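# Three arms lay a duct in a covered trench

## Task

Place the duct inside the trench that has a cover, then close that cover again; both must stay that way without any robot holding them, and at the end the grippers must have released and the arms must be moved away.

## Robot and tools

The robots. There are three identical i2rt Big YAM arms, named arm1, arm2 and arm3. Each has six revolute joints, a two-finger gripper, and a camera on its wrist. Two more cameras, cam_high and cam_low, are fixed in the room. When joint 1 and joint 6 are at 0 and the hand is level and pointing forward, the wrist camera rides on top of the hand and sees the fingertips. The hand reaches roughly 1.0 m from the axis of joint 1 at full extension. Each joint moves at its own speed, so the hand can sweep a wide curve between two postures.

Frames. Poses are given in one scene frame. Its origin is on the floor and +z points up. The hand point lies midway between the fingertips. The hand's z axis points along the fingers, and the fingers open and close along its y axis. The arm feet have real poses that are never printed.

execute_actions. The argument actions is a list holding one action or none. An action is an object with an optional entry per robot (arm1, arm2, arm3). Each entry holds only joints: an object of absolute targets by name, not offsets. The names and ranges are:
- joint1_rad, -2.879 to 2.879 rad: turns the arm about its foot; positive is counter-clockwise seen from above; 0 points the arm the way its foot faces.
- joint2_rad, 0 to 3.141 rad: shoulder; 0 has the upper arm pointing back and about level; increasing lifts it and then brings it forward.
- joint3_rad, 0 to 3.019 rad: elbow; 0 folds the forearm onto the upper arm; increasing opens it.
- joint4_rad, -1.692 to 1.57 rad: hand pitch; positive tilts the fingers up.
- joint5_rad, -1.57 to 1.57 rad: hand yaw; positive swings it to the arm's right.
- joint6_rad, -2.094 to 2.094 rad: hand roll; positive is clockwise as seen from behind the hand.
- gripper_m, 0 to 0.093 m: fingertip gap. Each finger pad can squeeze about 50 to 62 N, less on some units.
Tolerances for counting a joint as arrived are ±0.045, ±0.14, ±0.09, ±0.055, ±0.03, ±0.035 rad for joints 1 to 6 and ±0.003 m for the gripper. All motions in one action begin together and may finish at different moments. A joint or arm you omit may still be driving toward an earlier target. An unknown key or an out-of-range number makes the whole call rejected and nothing moves. The optional cameras argument lists which of arm1_cam_wrist, arm2_cam_wrist, arm3_cam_wrist, cam_high, cam_low to return; omitted, null or ["all"] gives all, [] gives none. An empty actions list only reports state and pictures. Example: {"arm1": {"joints": {"gripper_m": 0.05}}, "arm2": {"joints": {"joint1_rad": 0.3}}}.

wait takes seconds (0 to 10); it commands nothing and returns the same report as an empty action. zoom_image takes a camera name and region [x0, y0, x1, y1] in image pixels from the top-left corner, at most 504 by 504, and gives a sharper crop of that camera's latest full picture. read_manual only returns licence text. finished_scene takes the number of the current scene and ends it for good; the goal must already hold and keep holding. Replying without any tool call also ends everything.

Reading results. Each robot's state includes joint_positions, joint torques (raw drive output in arm-joint order, with per-arm offset, scale and noise, nonzero even in free air), and a pictures line naming the cameras in image order. joint_status tells how each commanded motion ended: off_target (stopped short and may still push), contact_stop or time_out (target dropped, joint holds where it stopped, except a timed-out joint may keep pushing toward a target at most 0.375, 0.375, 0.113, 0.225, 0.075, 0.3 rad from where it is), not_followed (a self- and inter-arm clearance check withheld that arm's targets; the gripper part still runs, and the held-back targets may be retried with later actions). A 'joint command not followed' line, usually with a 'cause:' line, marks this. on_its_own lists what the call did not command; its 'held at' is the target a joint holds, not its position. To relieve a pushing joint, send it its reported position. A target very close to the current position may produce no movement. A joint carrying a load sags. Once a call reports a stop, later motion calls in the same reply are skipped.

Heat. Sustained pushing or holding warms motors, even while you think. MOTOR HOT appears at 85 °C; at 100 °C that arm and its gripper go limp and fall, shown as an OVER-TEMPERATURE FAULT and limit_stop_at_motor_heat in joint_status; resend targets afterwards.

Calibration. Each camera has intrinsics K, distortion and T_world_to_cam (scene frame to camera, metres) in OpenCV convention; fixed cameras may be off by a couple of degrees and millimetres, and wrist camera poses derive from joint readings, so they carry extra error.

Cautions. Robots do not stop on contact; they keep pressing hard. Squeezing two robots together fails the run at once, and a hard collision can too; the clearance check ignores fingers, gripper housings and wrist cameras and can react late, and no line reports arm-to-arm contact. Never push objects off the work area or onto the floor. Avoid drops, slips, slams and hard shoves. Something may occasionally nudge a loose object. Arms do not wait for one another. The robot keeps your last command while you think, so shorter, faster motion sequences are better.

Each tool is called after "Request:" as name(argument=value, ...), one argument or row to a line, values as JSON.

## Session

Request:
execute_actions(
  actions=[],
)

Scene clock: 0.00 s.
Joint torques (N m, as the arm reports them, + toward a larger angle): no reading
Motor temperatures (°C, as the motors report them): arm1=[14 16 17 15 16 16] | arm2=[14 17 17 17 16 17] | arm3=[15 17 17 14 15 17]
arm1.joint_positions: joint1_rad=+0.034 joint2_rad=+0.605 joint3_rad=+1.443 joint4_rad=-1.313 joint5_rad=+0.254 joint6_rad=-0.211 gripper_m=+0.095
arm1.joint_status: not commanded
arm1.hand: x=+0.0376 y=-0.3947 z=+1.3837 quat_wxyz=(-0.458, +0.633, -0.571, -0.253) (m; scene frame)
arm2.joint_positions: joint1_rad=-0.119 joint2_rad=+0.637 joint3_rad=+1.335 joint4_rad=-1.408 joint5_rad=-0.242 joint6_rad=-0.434 gripper_m=+0.095
arm2.joint_status: not commanded
arm2.hand: x=-0.5203 y=-0.2162 z=+1.3397 quat_wxyz=(-0.313, +0.749, -0.503, -0.297) (m; scene frame)
arm3.joint_positions: joint1_rad=+0.457 joint2_rad=+0.507 joint3_rad=+1.305 joint4_rad=-1.195 joint5_rad=+0.078 joint6_rad=-0.015 gripper_m=+0.095
arm3.joint_status: not commanded
arm3.hand: x=+0.4338 y=-0.2487 z=+1.3989 quat_wxyz=(-0.329, +0.698, -0.455, -0.445) (m; scene frame)
pictures: arm1_cam_wrist, arm2_cam_wrist, arm3_cam_wrist, cam_high, cam_low
Images, in order (width x height): arm1_cam_wrist 504x504, arm2_cam_wrist 504x504, arm3_cam_wrist 504x504, cam_high 504x504, cam_low 504x504.

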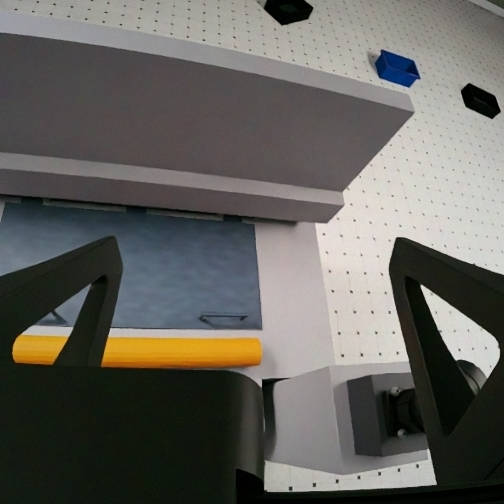

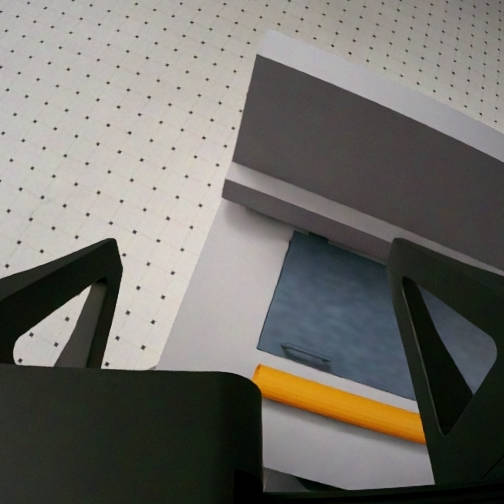

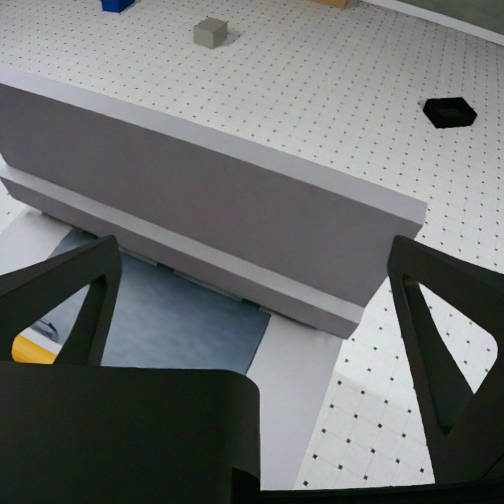

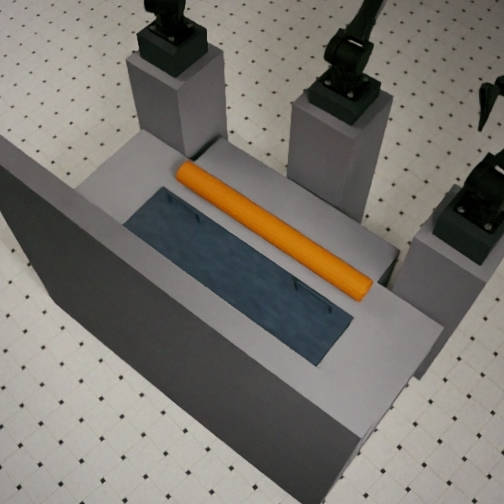

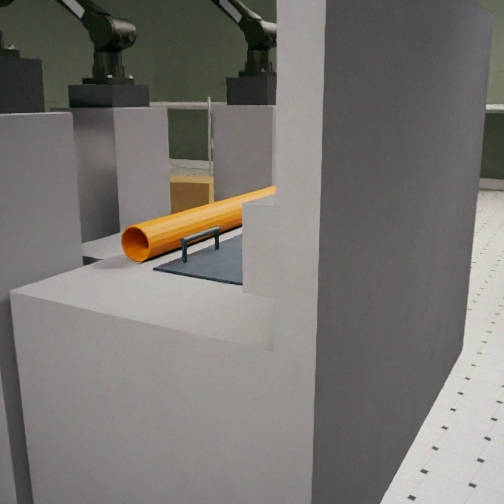

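Request:
execute_actions(
  actions=[
    {"arm3":{"joints":{"joint1_rad":0.773,"joint2_rad":2.273,"joint3_rad":0.914,"joint4_rad":-0.212,"joint5_rad":0,"joint6_rad":-0.8,"gripper_m":0.06}},"arm2":{"joints":{"joint1_rad":-0.72,"joint2_rad":2.273,"joint3_rad":0.914,"joint4_rad":-0.212,"joint5_rad":0,"joint6_rad":0.825,"gripper_m":0.06}},"arm1":{"joints":{"joint1_rad":0,"joint5_rad":0,"joint6_rad":1.57}}},
  ],
)

Scene clock: 40.70 s.
Joint torques (N m, as the arm reports them, + toward a larger angle): arm1=[ 0.55  2.59  8.07  1.4  -0.22 -0.05] | arm2=[  0.32 -14.98   1.93   0.62   0.05   0.09] | arm3=[  1.09 -14.62   2.96   0.82  -0.09   0.04]
Motor temperatures (°C, as the motors report them): arm1=[14 16 22 15 16 16] | arm2=[14 17 24 18 16 17] | arm3=[15 18 22 15 15 17]
arm1.joint_positions: joint1_rad=+0.010 joint2_rad=+0.605 joint3_rad=+1.443 joint4_rad=-1.313 joint5_rad=+0.005 joint6_rad=+1.559 gripper_m=+0.095
arm1.joint_status: all done
arm1.hand: x=+0.0005 y=-0.3918 z=+1.3815 quat_wxyz=(+0.006, +0.013, -0.856, -0.517) (m; scene frame)
arm2.joint_positions: joint1_rad=-0.721 joint2_rad=+2.262 joint3_rad=+0.910 joint4_rad=-0.226 joint5_rad=-0.002 joint6_rad=+0.816 gripper_m=+0.060
arm2.joint_status: all done
arm2.hand: x=-0.2500 y=-0.1597 z=+0.5991 quat_wxyz=(+0.007, +0.000, -1.000, -0.001) (m; scene frame)
arm3.joint_positions: joint1_rad=+0.766 joint2_rad=+2.270 joint3_rad=+0.909 joint4_rad=-0.224 joint5_rad=+0.002 joint6_rad=-0.791 gripper_m=+0.060
arm3.joint_status: all done
arm3.hand: x=+0.2532 y=-0.1622 z=+0.6022 quat_wxyz=(+0.004, +1.000, -0.013, +0.010) (m; scene frame)
pictures: arm1_cam_wrist, arm2_cam_wrist, arm3_cam_wrist, cam_high, cam_low
camera_calibration (this result's frames):
arm1_cam_wrist: T_world_to_cam=[[0.0154629, -0.458154, -0.888739, 1.04671], [-0.800912, -0.537786, 0.263299, -0.569281], [-0.598582, 0.70773, -0.375256, 0.918882], [0, 0, 0, 1]] pos_world=[0.0778971, -0.476917, 1.42496]
arm2_cam_wrist: T_world_to_cam=[[0.00437808, -0.999959, -0.00798874, -0.155023], [-0.80938, -0.00823508, 0.587227, -0.550588], [-0.587268, 0.003895, -0.809383, 0.463308], [0, 0, 0, 1]] pos_world=[-0.17287, -0.161355, 0.697075]
arm3_cam_wrist: T_world_to_cam=[[0.0146693, 0.999767, -0.0158242, 0.168696], [0.803172, -0.00235535, 0.595743, -0.557742], [0.595567, -0.0214487, -0.803019, 0.449726], [0, 0, 0, 1]] pos_world=[0.177646, -0.160324, 0.696079]
Images, in order (width x height): arm1_cam_wrist 504x504, arm2_cam_wrist 504x504, arm3_cam_wrist 504x504, cam_high 504x504, cam_low 504x504.

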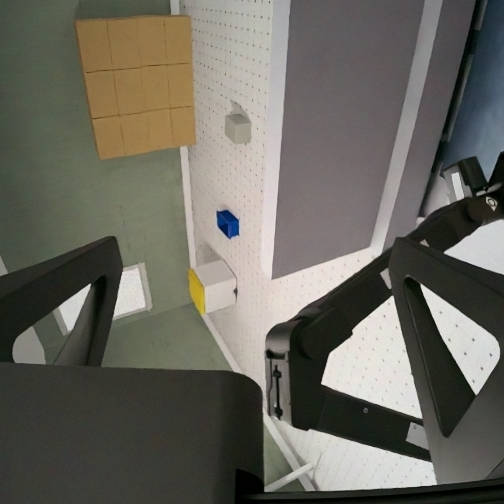

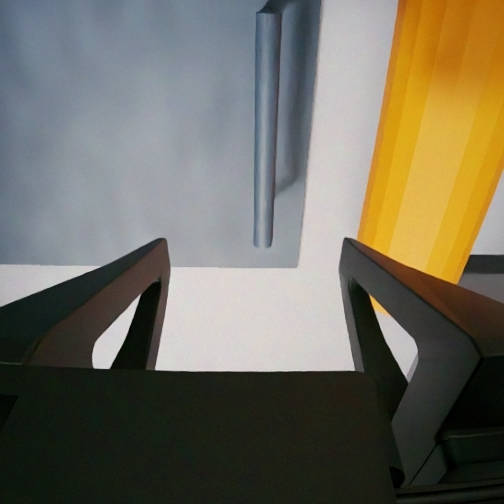

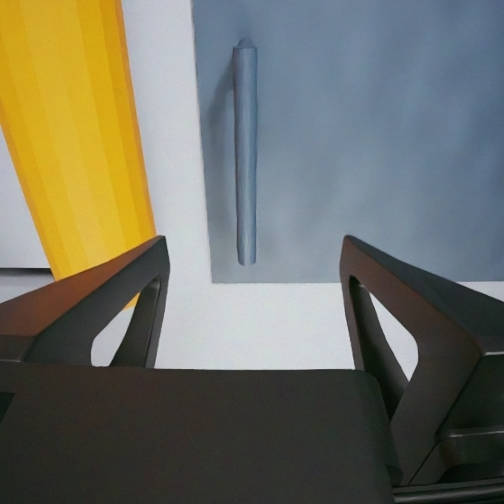

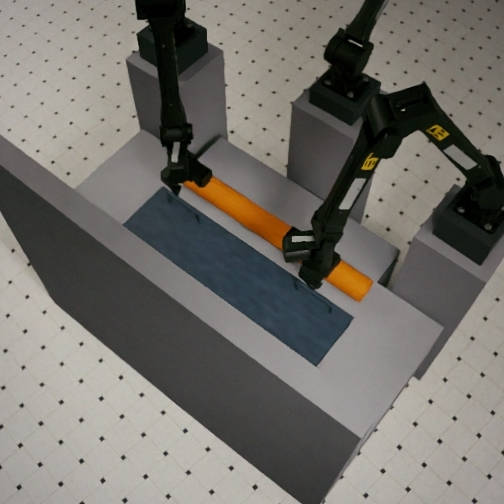

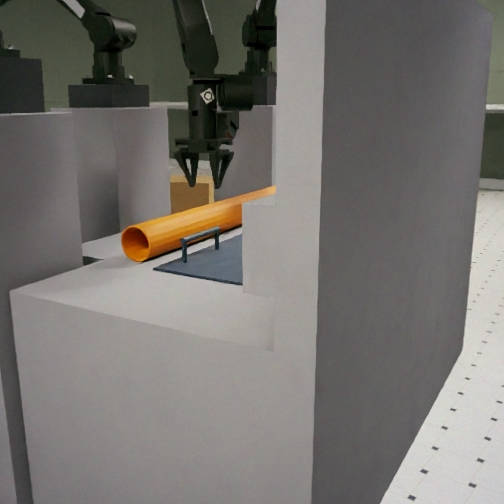

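Request:
execute_actions(
  actions=[
    {"arm3":{"joints":{"joint1_rad":0.765,"joint2_rad":2.568,"joint3_rad":1.035,"joint4_rad":-0.045,"gripper_m":0.05}},"arm2":{"joints":{"joint1_rad":-0.725,"joint2_rad":2.56,"joint3_rad":1.03,"joint4_rad":-0.045,"gripper_m":0.05}}},
  ],
  cameras=["arm2_cam_wrist","arm3_cam_wrist","cam_low"],
)

Scene clock: 46.43 s.
Joint torques (N m, as the arm reports them, + toward a larger angle): arm1=[ 0.37  2.37  8.23  1.37 -0.17 -0.01] | arm2=[  0.03 -14.7    0.63   0.55  -0.12   0.09] | arm3=[  0.38 -16.5    1.09   0.62  -0.09   0.04]
Motor temperatures (°C, as the motors report them): arm1=[14 16 22 15 16 16] | arm2=[14 18 23 18 16 17] | arm3=[15 18 21 15 15 17]
arm1.joint_positions: joint1_rad=+0.010 joint2_rad=+0.605 joint3_rad=+1.443 joint4_rad=-1.313 joint5_rad=+0.005 joint6_rad=+1.559 gripper_m=+0.095
arm1.joint_status: not commanded
arm1.hand: x=+0.0005 y=-0.3918 z=+1.3815 quat_wxyz=(+0.006, +0.013, -0.856, -0.517) (m; scene frame)
arm2.joint_positions: joint1_rad=-0.721 joint2_rad=+2.541 joint3_rad=+1.029 joint4_rad=-0.054 joint5_rad=+0.003 joint6_rad=+0.816 gripper_m=+0.050
arm2.joint_status: all done
arm2.hand: x=-0.2504 y=-0.1600 z=+0.5002 quat_wxyz=(+0.001, +0.000, -1.000, -0.004) (m; scene frame)
arm3.joint_positions: joint1_rad=+0.766 joint2_rad=+2.580 joint3_rad=+1.031 joint4_rad=-0.052 joint5_rad=+0.002 joint6_rad=-0.792 gripper_m=+0.050
arm3.joint_status: all done
arm3.hand: x=+0.2645 y=-0.1730 z=+0.4919 quat_wxyz=(+0.010, +1.000, -0.012, +0.016) (m; scene frame)
pictures: arm2_cam_wrist, arm3_cam_wrist, cam_low
camera_calibration (this result's frames):
arm2_cam_wrist: T_world_to_cam=[[0.0036254, -0.999904, -0.0134081, -0.153559], [-0.81605, -0.0107078, 0.577882, -0.490211], [-0.57797, 0.0088466, -0.81601, 0.389464], [0, 0, 0, 1]] pos_world=[-0.174381, -0.162239, 0.599032]
arm3_cam_wrist: T_world_to_cam=[[0.0142931, 0.999501, -0.0281818, 0.183669], [0.79612, 0.00567698, 0.605112, -0.502447], [0.60497, -0.031085, -0.795642, 0.34648], [0, 0, 0, 1]] pos_world=[0.187774, -0.169954, 0.584886]
Images, in order (width x height): arm2_cam_wrist 504x504, arm3_cam_wrist 504x504, cam_low 504x504.

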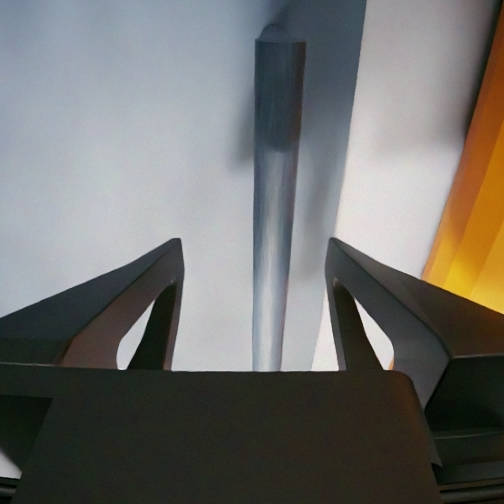

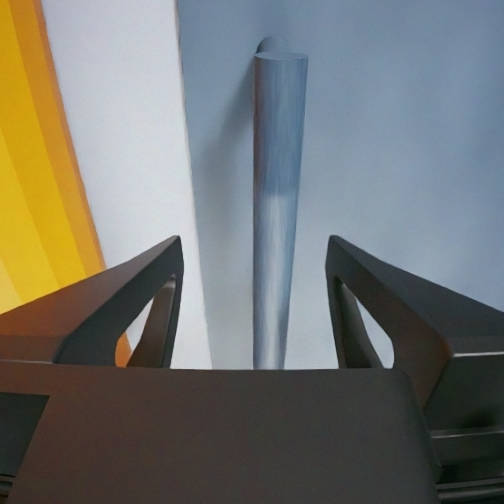

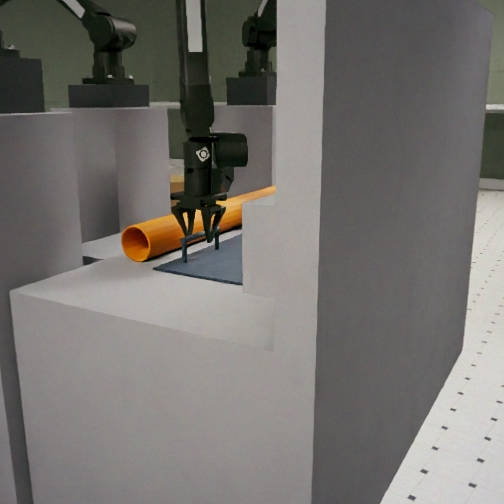

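Request:
execute_actions(
  actions=[
    {"arm3":{"joints":{"joint2_rad":2.61,"joint3_rad":1.07,"joint4_rad":-0.04}},"arm2":{"joints":{"joint2_rad":2.605,"joint3_rad":1.055,"joint4_rad":-0.02}}},
  ],
  cameras=[],
)

Request:
execute_actions(
  actions=[
    {"arm3":{"joints":{"gripper_m":0}},"arm2":{"joints":{"gripper_m":0}}},
  ],
  cameras=["cam_low"],
)

Request:
execute_actions(
  actions=[
    {"arm3":{"joints":{"joint1_rad":0.69,"joint2_rad":2.277,"joint3_rad":0.963,"joint4_rad":-0.257,"joint6_rad":-0.886}},"arm2":{"joints":{"joint1_rad":-0.665,"joint2_rad":2.277,"joint3_rad":0.963,"joint4_rad":-0.257,"joint6_rad":0.886}}},
  ],
)

Scene clock: 52.90 s.
Joint torques (N m, as the arm reports them, + toward a larger angle): arm1=[ 0.57  2.11  8.08  1.37 -0.21  0.  ] | arm2=[ -0.08 -14.68   0.58   0.6   -0.13   0.09] | arm3=[  0.35 -14.09   1.24   0.75  -0.09   0.04]
Motor temperatures (°C, as the motors report them): arm1=[14 16 23 15 16 16] | arm2=[14 19 21 18 16 17] | arm3=[15 19 20 15 15 17]
arm1.joint_positions: joint1_rad=+0.010 joint2_rad=+0.605 joint3_rad=+1.443 joint4_rad=-1.313 joint5_rad=+0.005 joint6_rad=+1.559 gripper_m=+0.095
arm1.joint_status: not commanded
arm1.hand: x=+0.0005 y=-0.3918 z=+1.3815 quat_wxyz=(+0.006, +0.013, -0.856, -0.517) (m; scene frame)
arm2.joint_positions: joint1_rad=-0.721 joint2_rad=+2.580 joint3_rad=+1.053 joint4_rad=-0.032 joint5_rad=+0.003 joint6_rad=+0.816 gripper_m=+0.050
arm2.joint_status: all done
arm2.hand: x=-0.2495 y=-0.1588 z=+0.4860 quat_wxyz=(-0.001, -0.001, -1.000, -0.006) (m; scene frame)
arm3.joint_positions: joint1_rad=+0.766 joint2_rad=+2.590 joint3_rad=+1.067 joint4_rad=-0.049 joint5_rad=+0.002 joint6_rad=-0.792 gripper_m=+0.050
arm3.joint_status: all done
arm3.hand: x=+0.2517 y=-0.1593 z=+0.4885 quat_wxyz=(+0.000, +1.000, -0.012, +0.006) (m; scene frame)
pictures: none
No camera images: the call's "cameras" was empty. Leave "cameras" out to get every camera's image.

Scene clock: 53.50 s.
Joint torques (N m, as the arm reports them, + toward a larger angle): arm1=[ 0.78  2.23  8.27  1.39 -0.18 -0.04] | arm2=[  0.28 -14.57   0.95   0.55  -0.42   0.08] | arm3=[  0.05 -14.3    1.79   0.76   0.38   0.04]
Motor temperatures (°C, as the motors report them): arm1=[14 16 23 15 16 16] | arm2=[14 19 21 18 16 17] | arm3=[15 19 20 15 15 17]
arm1.joint_positions: joint1_rad=+0.010 joint2_rad=+0.605 joint3_rad=+1.443 joint4_rad=-1.313 joint5_rad=+0.005 joint6_rad=+1.559 gripper_m=+0.095
arm1.joint_status: not commanded
arm1.hand: x=+0.0005 y=-0.3918 z=+1.3815 quat_wxyz=(+0.006, +0.013, -0.856, -0.517) (m; scene frame)
arm2.joint_positions: joint1_rad=-0.726 joint2_rad=+2.582 joint3_rad=+1.046 joint4_rad=-0.031 joint5_rad=+0.011 joint6_rad=+0.818 gripper_m=+0.011
arm2.joint_status: gripper_m off_target (ended at +0.011, target +0.000)
arm2.hand: x=-0.2504 y=-0.1645 z=+0.4853 quat_wxyz=(-0.001, -0.004, -1.000, -0.001) (m; scene frame)
arm3.joint_positions: joint1_rad=+0.769 joint2_rad=+2.593 joint3_rad=+1.060 joint4_rad=-0.050 joint5_rad=-0.011 joint6_rad=-0.792 gripper_m=+0.011
arm3.joint_status: gripper_m off_target (ended at +0.011, target +0.000)
arm3.hand: x=+0.2534 y=-0.1659 z=+0.4872 quat_wxyz=(+0.008, +1.000, -0.011, +0.005) (m; scene frame)
pictures: cam_low
Images, in order (width x height): cam_low 504x504.

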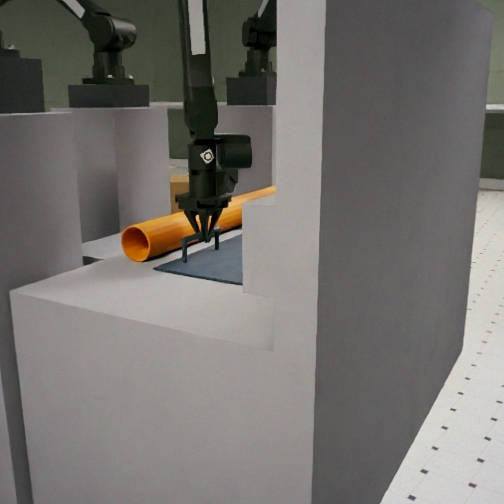

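Scene clock: 55.77 s.
Joint torques (N m, as the arm reports them, + toward a larger angle): arm1=[ 0.71  2.79  8.21  1.4  -0.21 -0.03] | arm2=[  1.23 -18.92   1.16  -0.65  -0.65   0.2 ] | arm3=[ -1.96 -19.75   1.3   -0.33   0.6   -0.2 ]
Motor temperatures (°C, as the motors report them): arm1=[14 16 23 15 16 16] | arm2=[14 19 21 18 16 17] | arm3=[15 19 20 15 15 17]
arm1.joint_positions: joint1_rad=+0.010 joint2_rad=+0.605 joint3_rad=+1.443 joint4_rad=-1.313 joint5_rad=+0.005 joint6_rad=+1.559 gripper_m=+0.095
arm1.joint_status: not commanded
arm1.hand: x=+0.0005 y=-0.3918 z=+1.3815 quat_wxyz=(+0.006, +0.013, -0.856, -0.517) (m; scene frame)
arm2.joint_positions: joint1_rad=-0.677 joint2_rad=+2.310 joint3_rad=+0.973 joint4_rad=-0.237 joint5_rad=+0.017 joint6_rad=+0.867 gripper_m=+0.011
arm2.joint_status: all done
arm2.hand: x=-0.2488 y=-0.1367 z=+0.5863 quat_wxyz=(-0.001, -0.004, -1.000, +0.004) (m; scene frame)
arm3.joint_positions: joint1_rad=+0.716 joint2_rad=+2.324 joint3_rad=+0.976 joint4_rad=-0.237 joint5_rad=-0.018 joint6_rad=-0.850 gripper_m=+0.011
arm3.joint_status: joint6_rad time_out (moved -0.058 of -0.094); the others done
arm3.on_its_own: joint6_rad reads -0.850 and still pushes toward -0.886 since a time_out
arm3.hand: x=+0.2543 y=-0.1380 z=+0.5868 quat_wxyz=(+0.011, +1.000, -0.009, +0.003) (m; scene frame)
pictures: arm1_cam_wrist, arm2_cam_wrist, arm3_cam_wrist, cam_high, cam_low
camera_calibration (this result's frames):
arm1_cam_wrist: T_world_to_cam=[[0.0150816, -0.458164, -0.88874, 1.04671], [-0.800918, -0.537641, 0.263574, -0.569605], [-0.598584, 0.707833, -0.375061, 0.918652], [0, 0, 0, 1]] pos_world=[0.0778967, -0.47693, 1.42494]
arm2_cam_wrist: T_world_to_cam=[[-0.00312382, -0.999994, 0.0016819, -0.139653], [-0.818859, 0.00352337, 0.573984, -0.534808], [-0.573986, 0.000415788, -0.818865, 0.461933], [0, 0, 0, 1]] pos_world=[-0.173226, -0.13796, 0.685467]
arm3_cam_wrist: T_world_to_cam=[[0.00634636, 0.999528, -0.03005, 0.154684], [0.811766, 0.0123988, 0.583851, -0.542521], [0.583948, -0.0280989, -0.811305, 0.444151], [0, 0, 0, 1]] pos_world=[0.180057, -0.135404, 0.681741]
Images, in order (width x height): arm1_cam_wrist 504x504, arm2_cam_wrist 504x504, arm3_cam_wrist 504x504, cam_high 504x504, cam_low 504x504.

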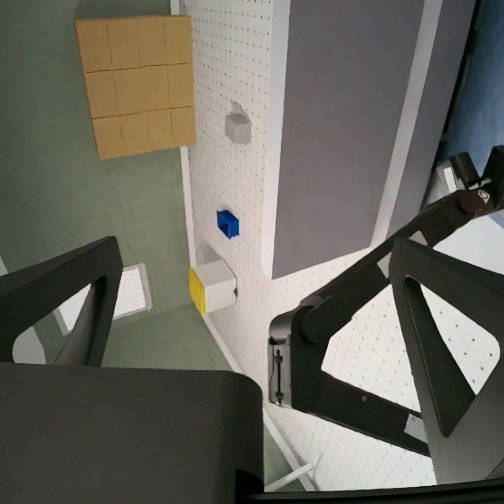

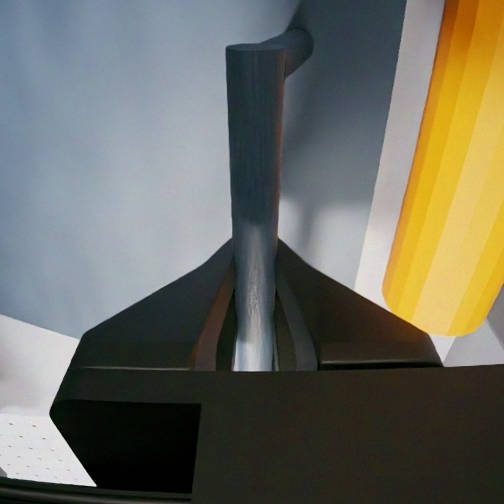

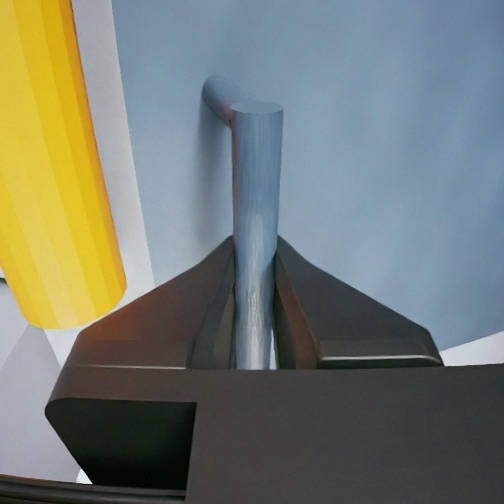

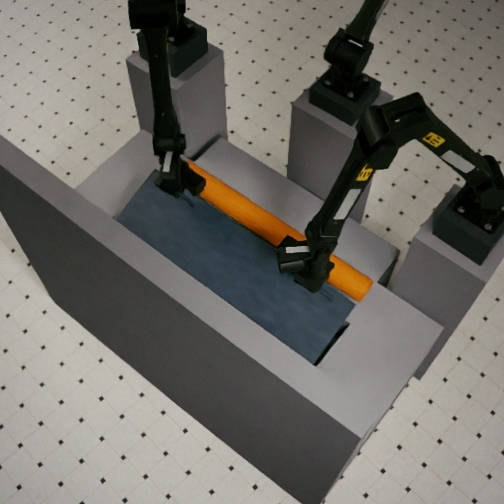

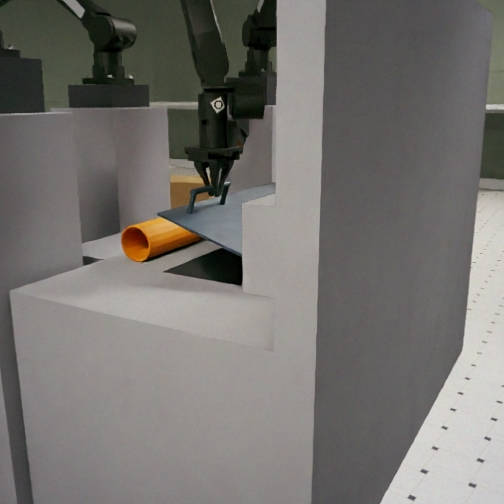

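Request:
execute_actions(
  actions=[
    {"arm3":{"joints":{"joint1_rad":0.595,"joint2_rad":2.07,"joint3_rad":1.083,"joint4_rad":-0.56,"joint6_rad":-0.97}},"arm2":{"joints":{"joint1_rad":-0.57,"joint2_rad":2.07,"joint3_rad":1.083,"joint4_rad":-0.56,"joint6_rad":0.98}},"arm1":{"joints":{"joint2_rad":1.7,"joint3_rad":0.7,"joint4_rad":-0.57}}},
  ],
  cameras=["cam_low"],
)

Request:
execute_actions(
  actions=[
    {"arm3":{"joints":{"joint1_rad":0.495,"joint2_rad":2.09,"joint3_rad":1.377,"joint4_rad":-0.84,"joint6_rad":-1.07}},"arm2":{"joints":{"joint1_rad":-0.47,"joint2_rad":2.09,"joint3_rad":1.377,"joint4_rad":-0.84,"joint6_rad":1.08}},"arm1":{"joints":{"joint2_rad":2.074,"joint3_rad":0.764,"joint4_rad":-0.261}}},
  ],
)

Scene clock: 63.17 s.
Joint torques (N m, as the arm reports them, + toward a larger angle): arm1=[ 0.99 -8.29  4.79  0.14 -0.13  0.05] | arm2=[  1.19 -20.04   4.96  -1.13  -0.82   0.18] | arm3=[ -2.04 -21.1    6.49  -0.8    0.72  -0.14]
Motor temperatures (°C, as the motors report them): arm1=[14 16 23 15 16 16] | arm2=[14 21 20 18 17 17] | arm3=[15 20 19 15 15 17]
arm1.joint_positions: joint1_rad=+0.010 joint2_rad=+1.699 joint3_rad=+0.685 joint4_rad=-0.582 joint5_rad=+0.004 joint6_rad=+1.560 gripper_m=+0.095
arm1.joint_status: all done
arm1.hand: x=-0.0085 y=-0.2876 z=+0.7348 quat_wxyz=(+0.003, +0.019, -1.000, +0.017) (m; scene frame)
arm2.joint_positions: joint1_rad=-0.582 joint2_rad=+2.108 joint3_rad=+1.068 joint4_rad=-0.528 joint5_rad=+0.021 joint6_rad=+0.963 gripper_m=+0.011
arm2.joint_status: all done
arm2.hand: x=-0.2473 y=-0.0696 z=+0.6853 quat_wxyz=(-0.005, -0.004, -1.000, +0.002) (m; scene frame)
arm3.joint_positions: joint1_rad=+0.622 joint2_rad=+2.125 joint3_rad=+1.070 joint4_rad=-0.527 joint5_rad=-0.021 joint6_rad=-0.941 gripper_m=+0.011
arm3.joint_status: all done
arm3.hand: x=+0.2531 y=-0.0712 z=+0.6833 quat_wxyz=(+0.011, +1.000, -0.010, +0.000) (m; scene frame)
pictures: cam_low
Images, in order (width x height): cam_low 504x504.

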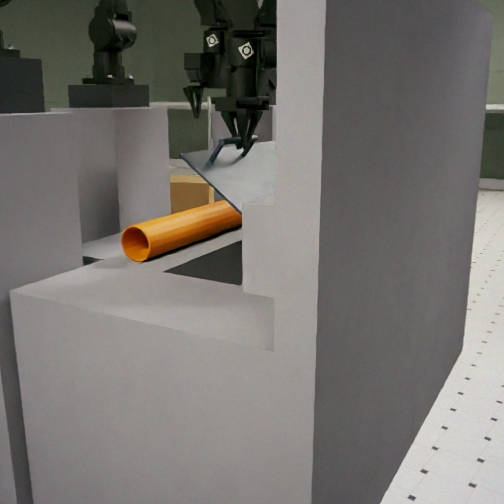

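Scene clock: 65.40 s.
Joint torques (N m, as the arm reports them, + toward a larger angle): arm1=[  1.12 -12.24   1.97   0.05  -0.09   0.03] | arm2=[  2.87 -20.82   9.51  -0.07  -1.08   0.33] | arm3=[ -4.18 -21.74  12.85   0.4    0.95  -0.28]
Motor temperatures (°C, as the motors report them): arm1=[14 17 22 15 16 16] | arm2=[14 21 21 18 17 17] | arm3=[15 21 20 15 15 17]
arm1.joint_positions: joint1_rad=+0.010 joint2_rad=+2.090 joint3_rad=+0.757 joint4_rad=-0.272 joint5_rad=+0.004 joint6_rad=+1.560 gripper_m=+0.095
arm1.joint_status: all done
arm1.hand: x=-0.0100 y=-0.2715 z=+0.6160 quat_wxyz=(+0.003, +0.019, -1.000, +0.021) (m; scene frame)
arm2.joint_positions: joint1_rad=-0.504 joint2_rad=+2.115 joint3_rad=+1.315 joint4_rad=-0.839 joint5_rad=+0.028 joint6_rad=+1.049 gripper_m=+0.011
arm2.joint_status: all done
arm2.hand: x=-0.2473 y=-0.0011 z=+0.7398 quat_wxyz=(+0.010, -0.007, -0.999, +0.034) (m; scene frame)
arm3.joint_positions: joint1_rad=+0.545 joint2_rad=+2.131 joint3_rad=+1.316 joint4_rad=-0.845 joint5_rad=-0.028 joint6_rad=-1.024 gripper_m=+0.011
arm3.joint_status: joint1_rad time_out (moved -0.077 of -0.127); joint6_rad time_out (moved -0.083 of -0.129); the others done
arm3.on_its_own: joint1_rad reads +0.545 and still pushes toward +0.495 since a time_out; joint6_rad reads -1.024 and still pushes toward -1.070 since a time_out
arm3.hand: x=+0.2530 y=-0.0037 z=+0.7373 quat_wxyz=(+0.045, +0.999, -0.008, +0.016) (m; scene frame)
pictures: arm1_cam_wrist, arm2_cam_wrist, arm3_cam_wrist, cam_high, cam_low
camera_calibration (this result's frames):
arm1_cam_wrist: T_world_to_cam=[[0.0373552, -0.998694, 0.0348597, -0.29374], [-0.811338, -0.00994541, 0.584493, -0.366091], [-0.583383, -0.0501168, -0.810649, 0.602693], [0, 0, 0, 1]] pos_world=[0.0655505, -0.266792, 0.71279]
arm2_cam_wrist: T_world_to_cam=[[-0.00933942, -0.998062, 0.0615235, -0.0500804], [-0.806198, 0.0439142, 0.590013, -0.630863], [-0.591572, -0.0440898, -0.805046, 0.573836], [0, 0, 0, 1]] pos_world=[-0.169604, 0.00302075, 0.837263]
arm3_cam_wrist: T_world_to_cam=[[0.00629378, 0.995149, -0.0981794, 0.0752417], [0.796559, 0.0543653, 0.602111, -0.640496], [0.604528, -0.0819953, -0.792353, 0.551486], [0, 0, 0, 1]] pos_world=[0.176331, 0.00516329, 0.830008]
Images, in order (width x height): arm1_cam_wrist 504x504, arm2_cam_wrist 504x504, arm3_cam_wrist 504x504, cam_high 504x504, cam_low 504x504.

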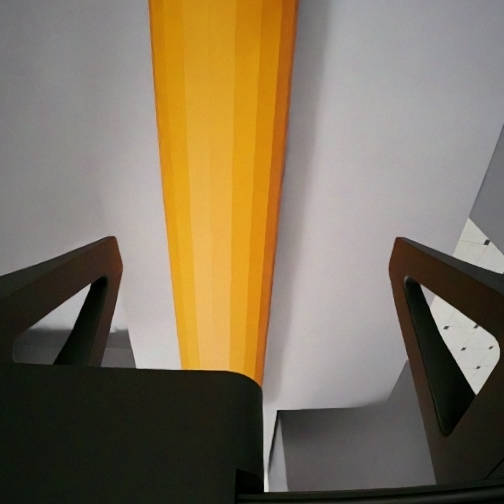

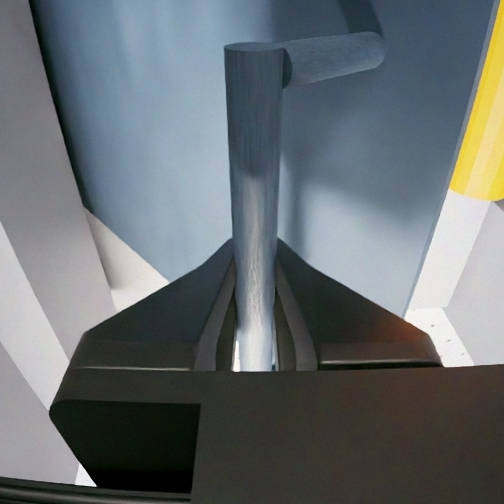

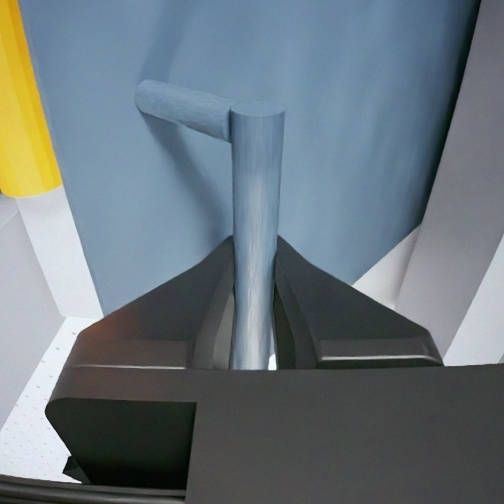

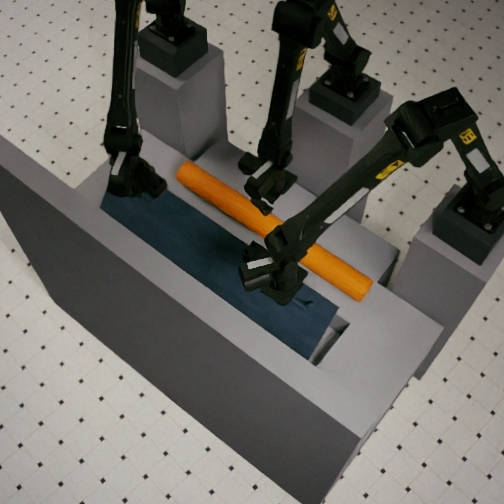

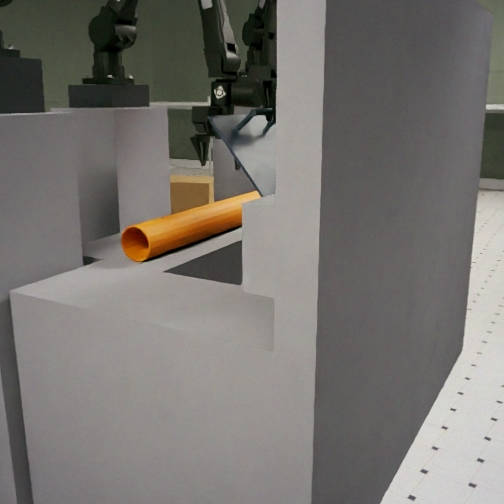

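Request:
execute_actions(
  actions=[
    {"arm3":{"joints":{"joint1_rad":0.535,"joint3_rad":1.33,"joint6_rad":-1.03}},"arm2":{"joints":{"joint1_rad":-0.5,"joint3_rad":1.33,"joint6_rad":1.05}},"arm1":{"joints":{"joint2_rad":2.22,"joint3_rad":0.835,"joint4_rad":-0.15}}},
  ],
  cameras=[],
)

Request:
execute_actions(
  actions=[
    {"arm1":{"joints":{"joint2_rad":2.475,"joint3_rad":0.94,"joint4_rad":-0.01}}},
  ],
  cameras=["arm1_cam_wrist","cam_low","cam_high"],
)

Scene clock: 74.83 s.
Joint torques (N m, as the arm reports them, + toward a larger angle): arm1=[  0.32 -12.64   1.34   0.07  -0.09   0.04] | arm2=[  1.03 -20.97   6.81  -0.1   -0.98   0.1 ] | arm3=[ -1.19 -21.7    9.29   0.21   0.81  -0.04]
Motor temperatures (°C, as the motors report them): arm1=[14 17 21 15 16 16] | arm2=[14 22 24 18 18 17] | arm3=[15 22 22 15 16 17]
arm1.joint_positions: joint1_rad=+0.010 joint2_rad=+2.226 joint3_rad=+0.833 joint4_rad=-0.159 joint5_rad=+0.004 joint6_rad=+1.560 gripper_m=+0.095
arm1.joint_status: all done
arm1.hand: x=-0.0112 y=-0.2435 z=+0.5748 quat_wxyz=(+0.003, +0.019, -1.000, -0.005) (m; scene frame)
arm2.joint_positions: joint1_rad=-0.511 joint2_rad=+2.117 joint3_rad=+1.306 joint4_rad=-0.839 joint5_rad=+0.025 joint6_rad=+1.042 gripper_m=+0.011
arm2.joint_status: all done
arm2.hand: x=-0.2470 y=-0.0072 z=+0.7364 quat_wxyz=(+0.014, -0.007, -0.999, +0.038) (m; scene frame)
arm3.joint_positions: joint1_rad=+0.552 joint2_rad=+2.131 joint3_rad=+1.304 joint4_rad=-0.840 joint5_rad=-0.024 joint6_rad=-1.014 gripper_m=+0.011
arm3.joint_status: all done
arm3.hand: x=+0.2528 y=-0.0098 z=+0.7341 quat_wxyz=(+0.047, +0.999, -0.009, +0.020) (m; scene frame)
pictures: none
No camera images: the call's "cameras" was empty. Leave "cameras" out to get every camera's image.

Scene clock: 75.87 s.
Joint torques (N m, as the arm reports them, + toward a larger angle): arm1=[ 0.88 -6.57 -1.39 -0.62 -0.12  0.01] | arm2=[  1.09 -20.99   6.81  -0.09  -0.97   0.1 ] | arm3=[ -1.19 -21.68   9.29   0.21   0.81  -0.04]
Motor temperatures (°C, as the motors report them): arm1=[14 17 20 15 16 16] | arm2=[14 22 24 18 18 17] | arm3=[15 22 22 15 16 17]
arm1.joint_positions: joint1_rad=+0.008 joint2_rad=+2.374 joint3_rad=+0.981 joint4_rad=+0.014 joint5_rad=+0.004 joint6_rad=+1.561 gripper_m=+0.095
arm1.joint_status: all done
arm1.hand: x=-0.0127 y=-0.1668 z=+0.5337 quat_wxyz=(+0.003, +0.017, -0.996, -0.091) (m; scene frame)
arm2.joint_positions: joint1_rad=-0.511 joint2_rad=+2.117 joint3_rad=+1.306 joint4_rad=-0.839 joint5_rad=+0.025 joint6_rad=+1.042 gripper_m=+0.011
arm2.joint_status: not commanded
arm2.hand: x=-0.2470 y=-0.0072 z=+0.7364 quat_wxyz=(+0.014, -0.007, -0.999, +0.038) (m; scene frame)
arm3.joint_positions: joint1_rad=+0.552 joint2_rad=+2.131 joint3_rad=+1.304 joint4_rad=-0.840 joint5_rad=-0.024 joint6_rad=-1.014 gripper_m=+0.011
arm3.joint_status: not commanded
arm3.hand: x=+0.2528 y=-0.0098 z=+0.7341 quat_wxyz=(+0.047, +0.999, -0.009, +0.020) (m; scene frame)
pictures: arm1_cam_wrist, cam_high, cam_low
camera_calibration (this result's frames):
arm1_cam_wrist: T_world_to_cam=[[0.0325447, -0.981362, -0.189394, -0.0637795], [-0.80829, -0.137303, 0.572552, -0.333961], [-0.587884, 0.134452, -0.797693, 0.563467], [0, 0, 0, 1]] pos_world=[0.0633921, -0.184204, 0.628604]
Images, in order (width x height): arm1_cam_wrist 504x504, cam_high 504x504, cam_low 504x504.

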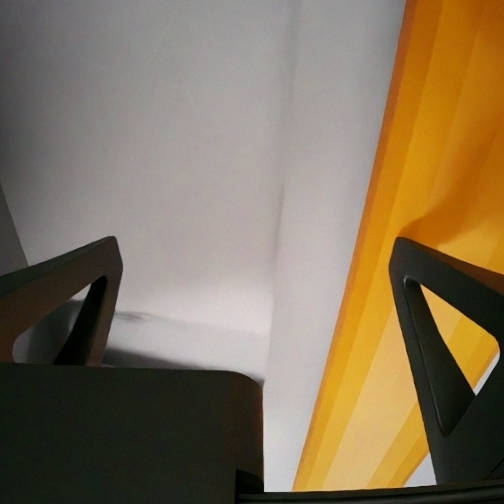

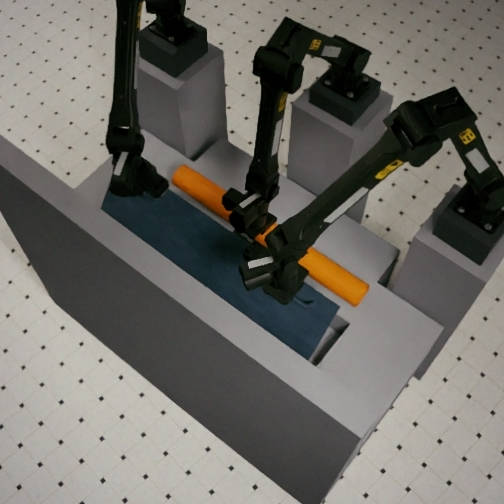

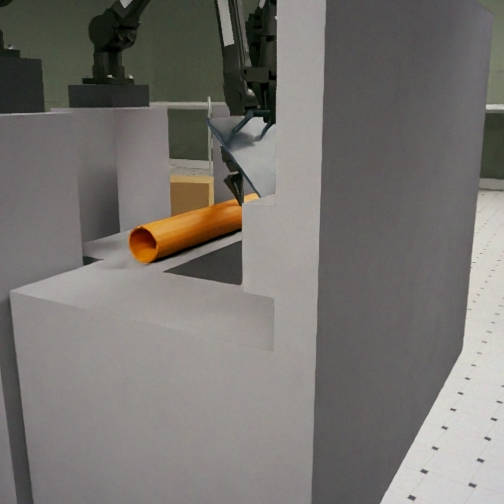

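Path swung forward and landed on the duct. Back up and look.

Request:
execute_actions(
  actions=[
    {"arm1":{"joints":{"joint2_rad":2.15}}},
  ],
  cameras=[],
)

Request:
execute_actions(
  actions=[
    {"arm1":{"joints":{"joint2_rad":2.233,"joint3_rad":0.83,"joint4_rad":-0.165}}},
  ],
  cameras=["arm1_cam_wrist","cam_low"],
)

Scene clock: 81.47 s.
Joint torques (N m, as the arm reports them, + toward a larger angle): arm1=[  0.74 -13.02   3.41   0.35  -0.11  -0.01] | arm2=[  1.08 -20.94   6.8   -0.1   -0.98   0.1 ] | arm3=[ -1.17 -21.68   9.3    0.22   0.81  -0.04]
Motor temperatures (°C, as the motors report them): arm1=[14 17 20 15 16 16] | arm2=[14 23 24 18 18 17] | arm3=[15 22 22 15 16 17]
arm1.joint_positions: joint1_rad=+0.008 joint2_rad=+2.143 joint3_rad=+0.933 joint4_rad=-0.009 joint5_rad=+0.004 joint6_rad=+1.561 gripper_m=+0.095
arm1.joint_status: all done
arm1.hand: x=-0.0130 y=-0.1184 z=+0.6297 quat_wxyz=(+0.004, +0.016, -0.985, -0.170) (m; scene frame)
arm2.joint_positions: joint1_rad=-0.511 joint2_rad=+2.117 joint3_rad=+1.306 joint4_rad=-0.839 joint5_rad=+0.025 joint6_rad=+1.042 gripper_m=+0.011
arm2.joint_status: not commanded
arm2.hand: x=-0.2470 y=-0.0072 z=+0.7364 quat_wxyz=(+0.014, -0.007, -0.999, +0.038) (m; scene frame)
arm3.joint_positions: joint1_rad=+0.552 joint2_rad=+2.131 joint3_rad=+1.304 joint4_rad=-0.840 joint5_rad=-0.024 joint6_rad=-1.014 gripper_m=+0.011
arm3.joint_status: not commanded
arm3.hand: x=+0.2528 y=-0.0098 z=+0.7341 quat_wxyz=(+0.047, +0.999, -0.009, +0.020) (m; scene frame)
pictures: none
No camera images: the call's "cameras" was empty. Leave "cameras" out to get every camera's image.

Scene clock: 82.43 s.
Joint torques (N m, as the arm reports them, + toward a larger angle): arm1=[  1.22 -13.69   1.43  -0.33  -0.09   0.09] | arm2=[  1.07 -20.95   6.81  -0.11  -0.98   0.1 ] | arm3=[ -1.19 -21.66   9.29   0.21   0.81  -0.04]
Motor temperatures (°C, as the motors report them): arm1=[14 18 20 15 16 16] | arm2=[14 23 24 18 18 17] | arm3=[15 22 22 15 16 17]
arm1.joint_positions: joint1_rad=+0.008 joint2_rad=+2.254 joint3_rad=+0.820 joint4_rad=-0.164 joint5_rad=+0.004 joint6_rad=+1.561 gripper_m=+0.095
arm1.joint_status: all done
arm1.hand: x=-0.0100 y=-0.2633 z=+0.5642 quat_wxyz=(+0.003, +0.017, -1.000, +0.018) (m; scene frame)
arm2.joint_positions: joint1_rad=-0.511 joint2_rad=+2.117 joint3_rad=+1.306 joint4_rad=-0.839 joint5_rad=+0.025 joint6_rad=+1.042 gripper_m=+0.011
arm2.joint_status: not commanded
arm2.hand: x=-0.2470 y=-0.0072 z=+0.7364 quat_wxyz=(+0.014, -0.007, -0.999, +0.038) (m; scene frame)
arm3.joint_positions: joint1_rad=+0.552 joint2_rad=+2.131 joint3_rad=+1.304 joint4_rad=-0.840 joint5_rad=-0.024 joint6_rad=-1.014 gripper_m=+0.011
arm3.joint_status: not commanded
arm3.hand: x=+0.2528 y=-0.0098 z=+0.7341 quat_wxyz=(+0.047, +0.999, -0.009, +0.020) (m; scene frame)
pictures: arm1_cam_wrist, cam_low
camera_calibration (this result's frames):
arm1_cam_wrist: T_world_to_cam=[[0.0346287, -0.999007, 0.0280198, -0.280061], [-0.811291, -0.0117274, 0.584524, -0.336268], [-0.583616, -0.0429735, -0.810892, 0.563165], [0, 0, 0, 1]] pos_world=[0.0655589, -0.259525, 0.66107]
Images, in order (width x height): arm1_cam_wrist 504x504, cam_low 504x504.

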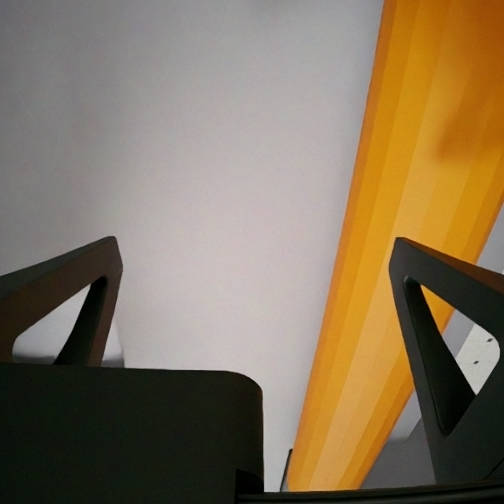

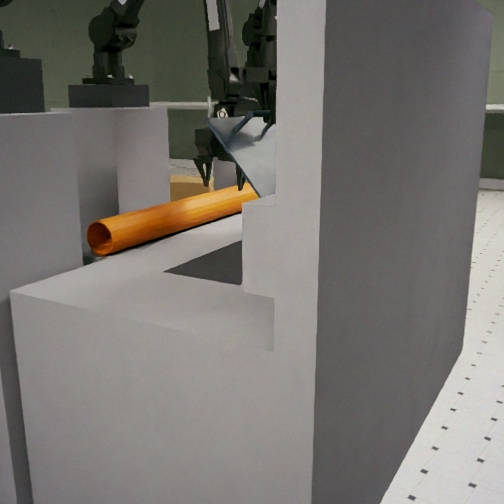

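Request:
execute_actions(
  actions=[
    {"arm1":{"joints":{"joint2_rad":2.15,"joint3_rad":0.575,"joint4_rad":0.04}}},
  ],
  cameras=["arm1_cam_wrist","cam_low","cam_high"],
)

Scene clock: 86.67 s.
Joint torques (N m, as the arm reports them, + toward a larger angle): arm1=[ 0.6  -9.81  0.11  0.13 -0.09  0.03] | arm2=[  1.12 -20.95   6.81  -0.12  -0.98   0.1 ] | arm3=[ -1.22 -21.68   9.29   0.21   0.81  -0.04]
Motor temperatures (°C, as the motors report them): arm1=[14 18 19 15 16 16] | arm2=[14 23 24 18 18 17] | arm3=[15 23 22 15 16 17]
arm1.joint_positions: joint1_rad=+0.008 joint2_rad=+2.153 joint3_rad=+0.570 joint4_rad=+0.028 joint5_rad=+0.004 joint6_rad=+1.561 gripper_m=+0.095
arm1.joint_status: all done
arm1.hand: x=-0.0080 y=-0.3358 z=+0.5895 quat_wxyz=(+0.003, +0.017, -1.000, -0.004) (m; scene frame)
arm2.joint_positions: joint1_rad=-0.511 joint2_rad=+2.117 joint3_rad=+1.306 joint4_rad=-0.839 joint5_rad=+0.025 joint6_rad=+1.042 gripper_m=+0.011
arm2.joint_status: not commanded
arm2.hand: x=-0.2470 y=-0.0072 z=+0.7364 quat_wxyz=(+0.014, -0.007, -0.999, +0.038) (m; scene frame)
arm3.joint_positions: joint1_rad=+0.552 joint2_rad=+2.131 joint3_rad=+1.304 joint4_rad=-0.840 joint5_rad=-0.024 joint6_rad=-1.014 gripper_m=+0.011
arm3.joint_status: not commanded
arm3.hand: x=+0.2528 y=-0.0098 z=+0.7341 quat_wxyz=(+0.047, +0.999, -0.009, +0.020) (m; scene frame)
pictures: arm1_cam_wrist, cam_high, cam_low
camera_calibration (this result's frames):
arm1_cam_wrist: T_world_to_cam=[[0.0342301, -0.999294, -0.0154602, -0.327712], [-0.810672, -0.0368094, 0.584342, -0.358578], [-0.584499, -0.00746891, -0.81136, 0.593954], [0, 0, 0, 1]] pos_world=[0.067694, -0.336244, 0.686377]
Images, in order (width x height): arm1_cam_wrist 504x504, cam_high 504x504, cam_low 504x504.

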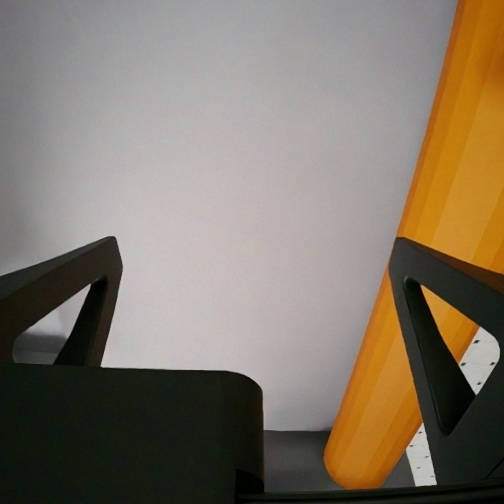

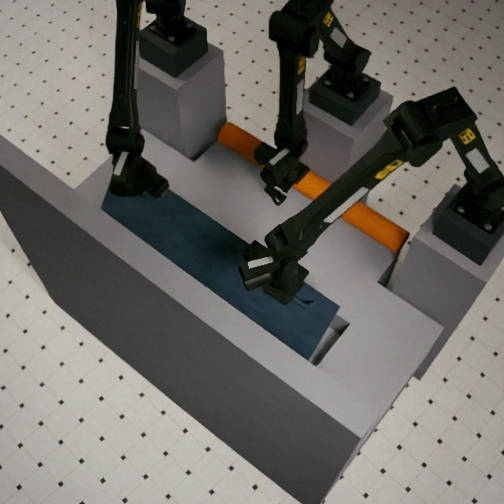

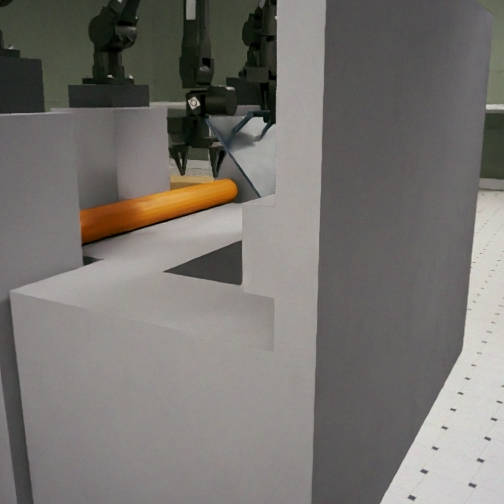

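Request:
execute_actions(
  actions=[],
  cameras=["arm1_cam_wrist","cam_high"],
)

Scene clock: 87.87 s.
Joint torques (N m, as the arm reports them, + toward a larger angle): arm1=[ 1.25 -9.63  0.12  0.18 -0.09  0.04] | arm2=[  1.1  -20.97   6.81  -0.1   -0.98   0.1 ] | arm3=[ -1.21 -21.69   9.3    0.21   0.81  -0.04]
Motor temperatures (°C, as the motors report them): arm1=[14 18 19 15 16 16] | arm2=[14 23 24 18 18 17] | arm3=[15 23 22 15 16 17]
arm1.joint_positions: joint1_rad=+0.008 joint2_rad=+2.153 joint3_rad=+0.570 joint4_rad=+0.028 joint5_rad=+0.004 joint6_rad=+1.561 gripper_m=+0.095
arm1.joint_status: all done
arm1.hand: x=-0.0080 y=-0.3358 z=+0.5895 quat_wxyz=(+0.003, +0.017, -1.000, -0.004) (m; scene frame)
arm2.joint_positions: joint1_rad=-0.511 joint2_rad=+2.117 joint3_rad=+1.306 joint4_rad=-0.839 joint5_rad=+0.025 joint6_rad=+1.042 gripper_m=+0.011
arm2.joint_status: not commanded
arm2.hand: x=-0.2470 y=-0.0072 z=+0.7364 quat_wxyz=(+0.014, -0.007, -0.999, +0.038) (m; scene frame)
arm3.joint_positions: joint1_rad=+0.552 joint2_rad=+2.131 joint3_rad=+1.304 joint4_rad=-0.840 joint5_rad=-0.024 joint6_rad=-1.014 gripper_m=+0.011
arm3.joint_status: not commanded
arm3.hand: x=+0.2528 y=-0.0098 z=+0.7341 quat_wxyz=(+0.047, +0.999, -0.009, +0.020) (m; scene frame)
pictures: arm1_cam_wrist, cam_high
camera_calibration (this result's frames):
arm1_cam_wrist: T_world_to_cam=[[0.0342301, -0.999294, -0.0154602, -0.327712], [-0.810672, -0.0368094, 0.584342, -0.358578], [-0.584499, -0.00746891, -0.81136, 0.593954], [0, 0, 0, 1]] pos_world=[0.067694, -0.336244, 0.686377]
Images, in order (width x height): arm1_cam_wrist 504x504, cam_high 504x504.

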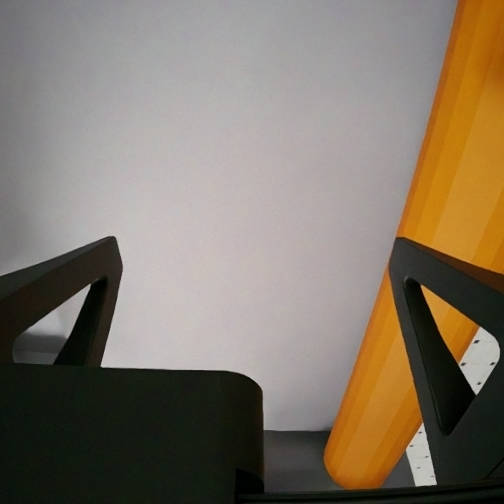

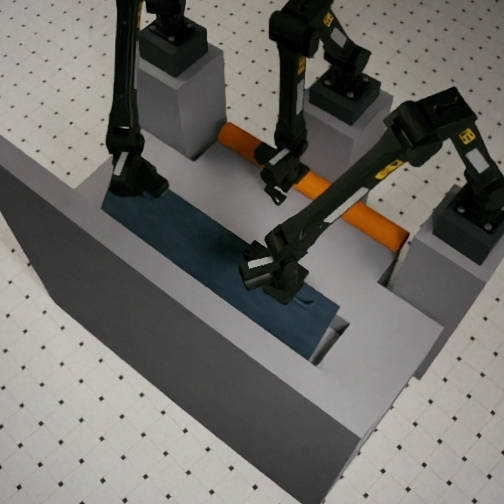

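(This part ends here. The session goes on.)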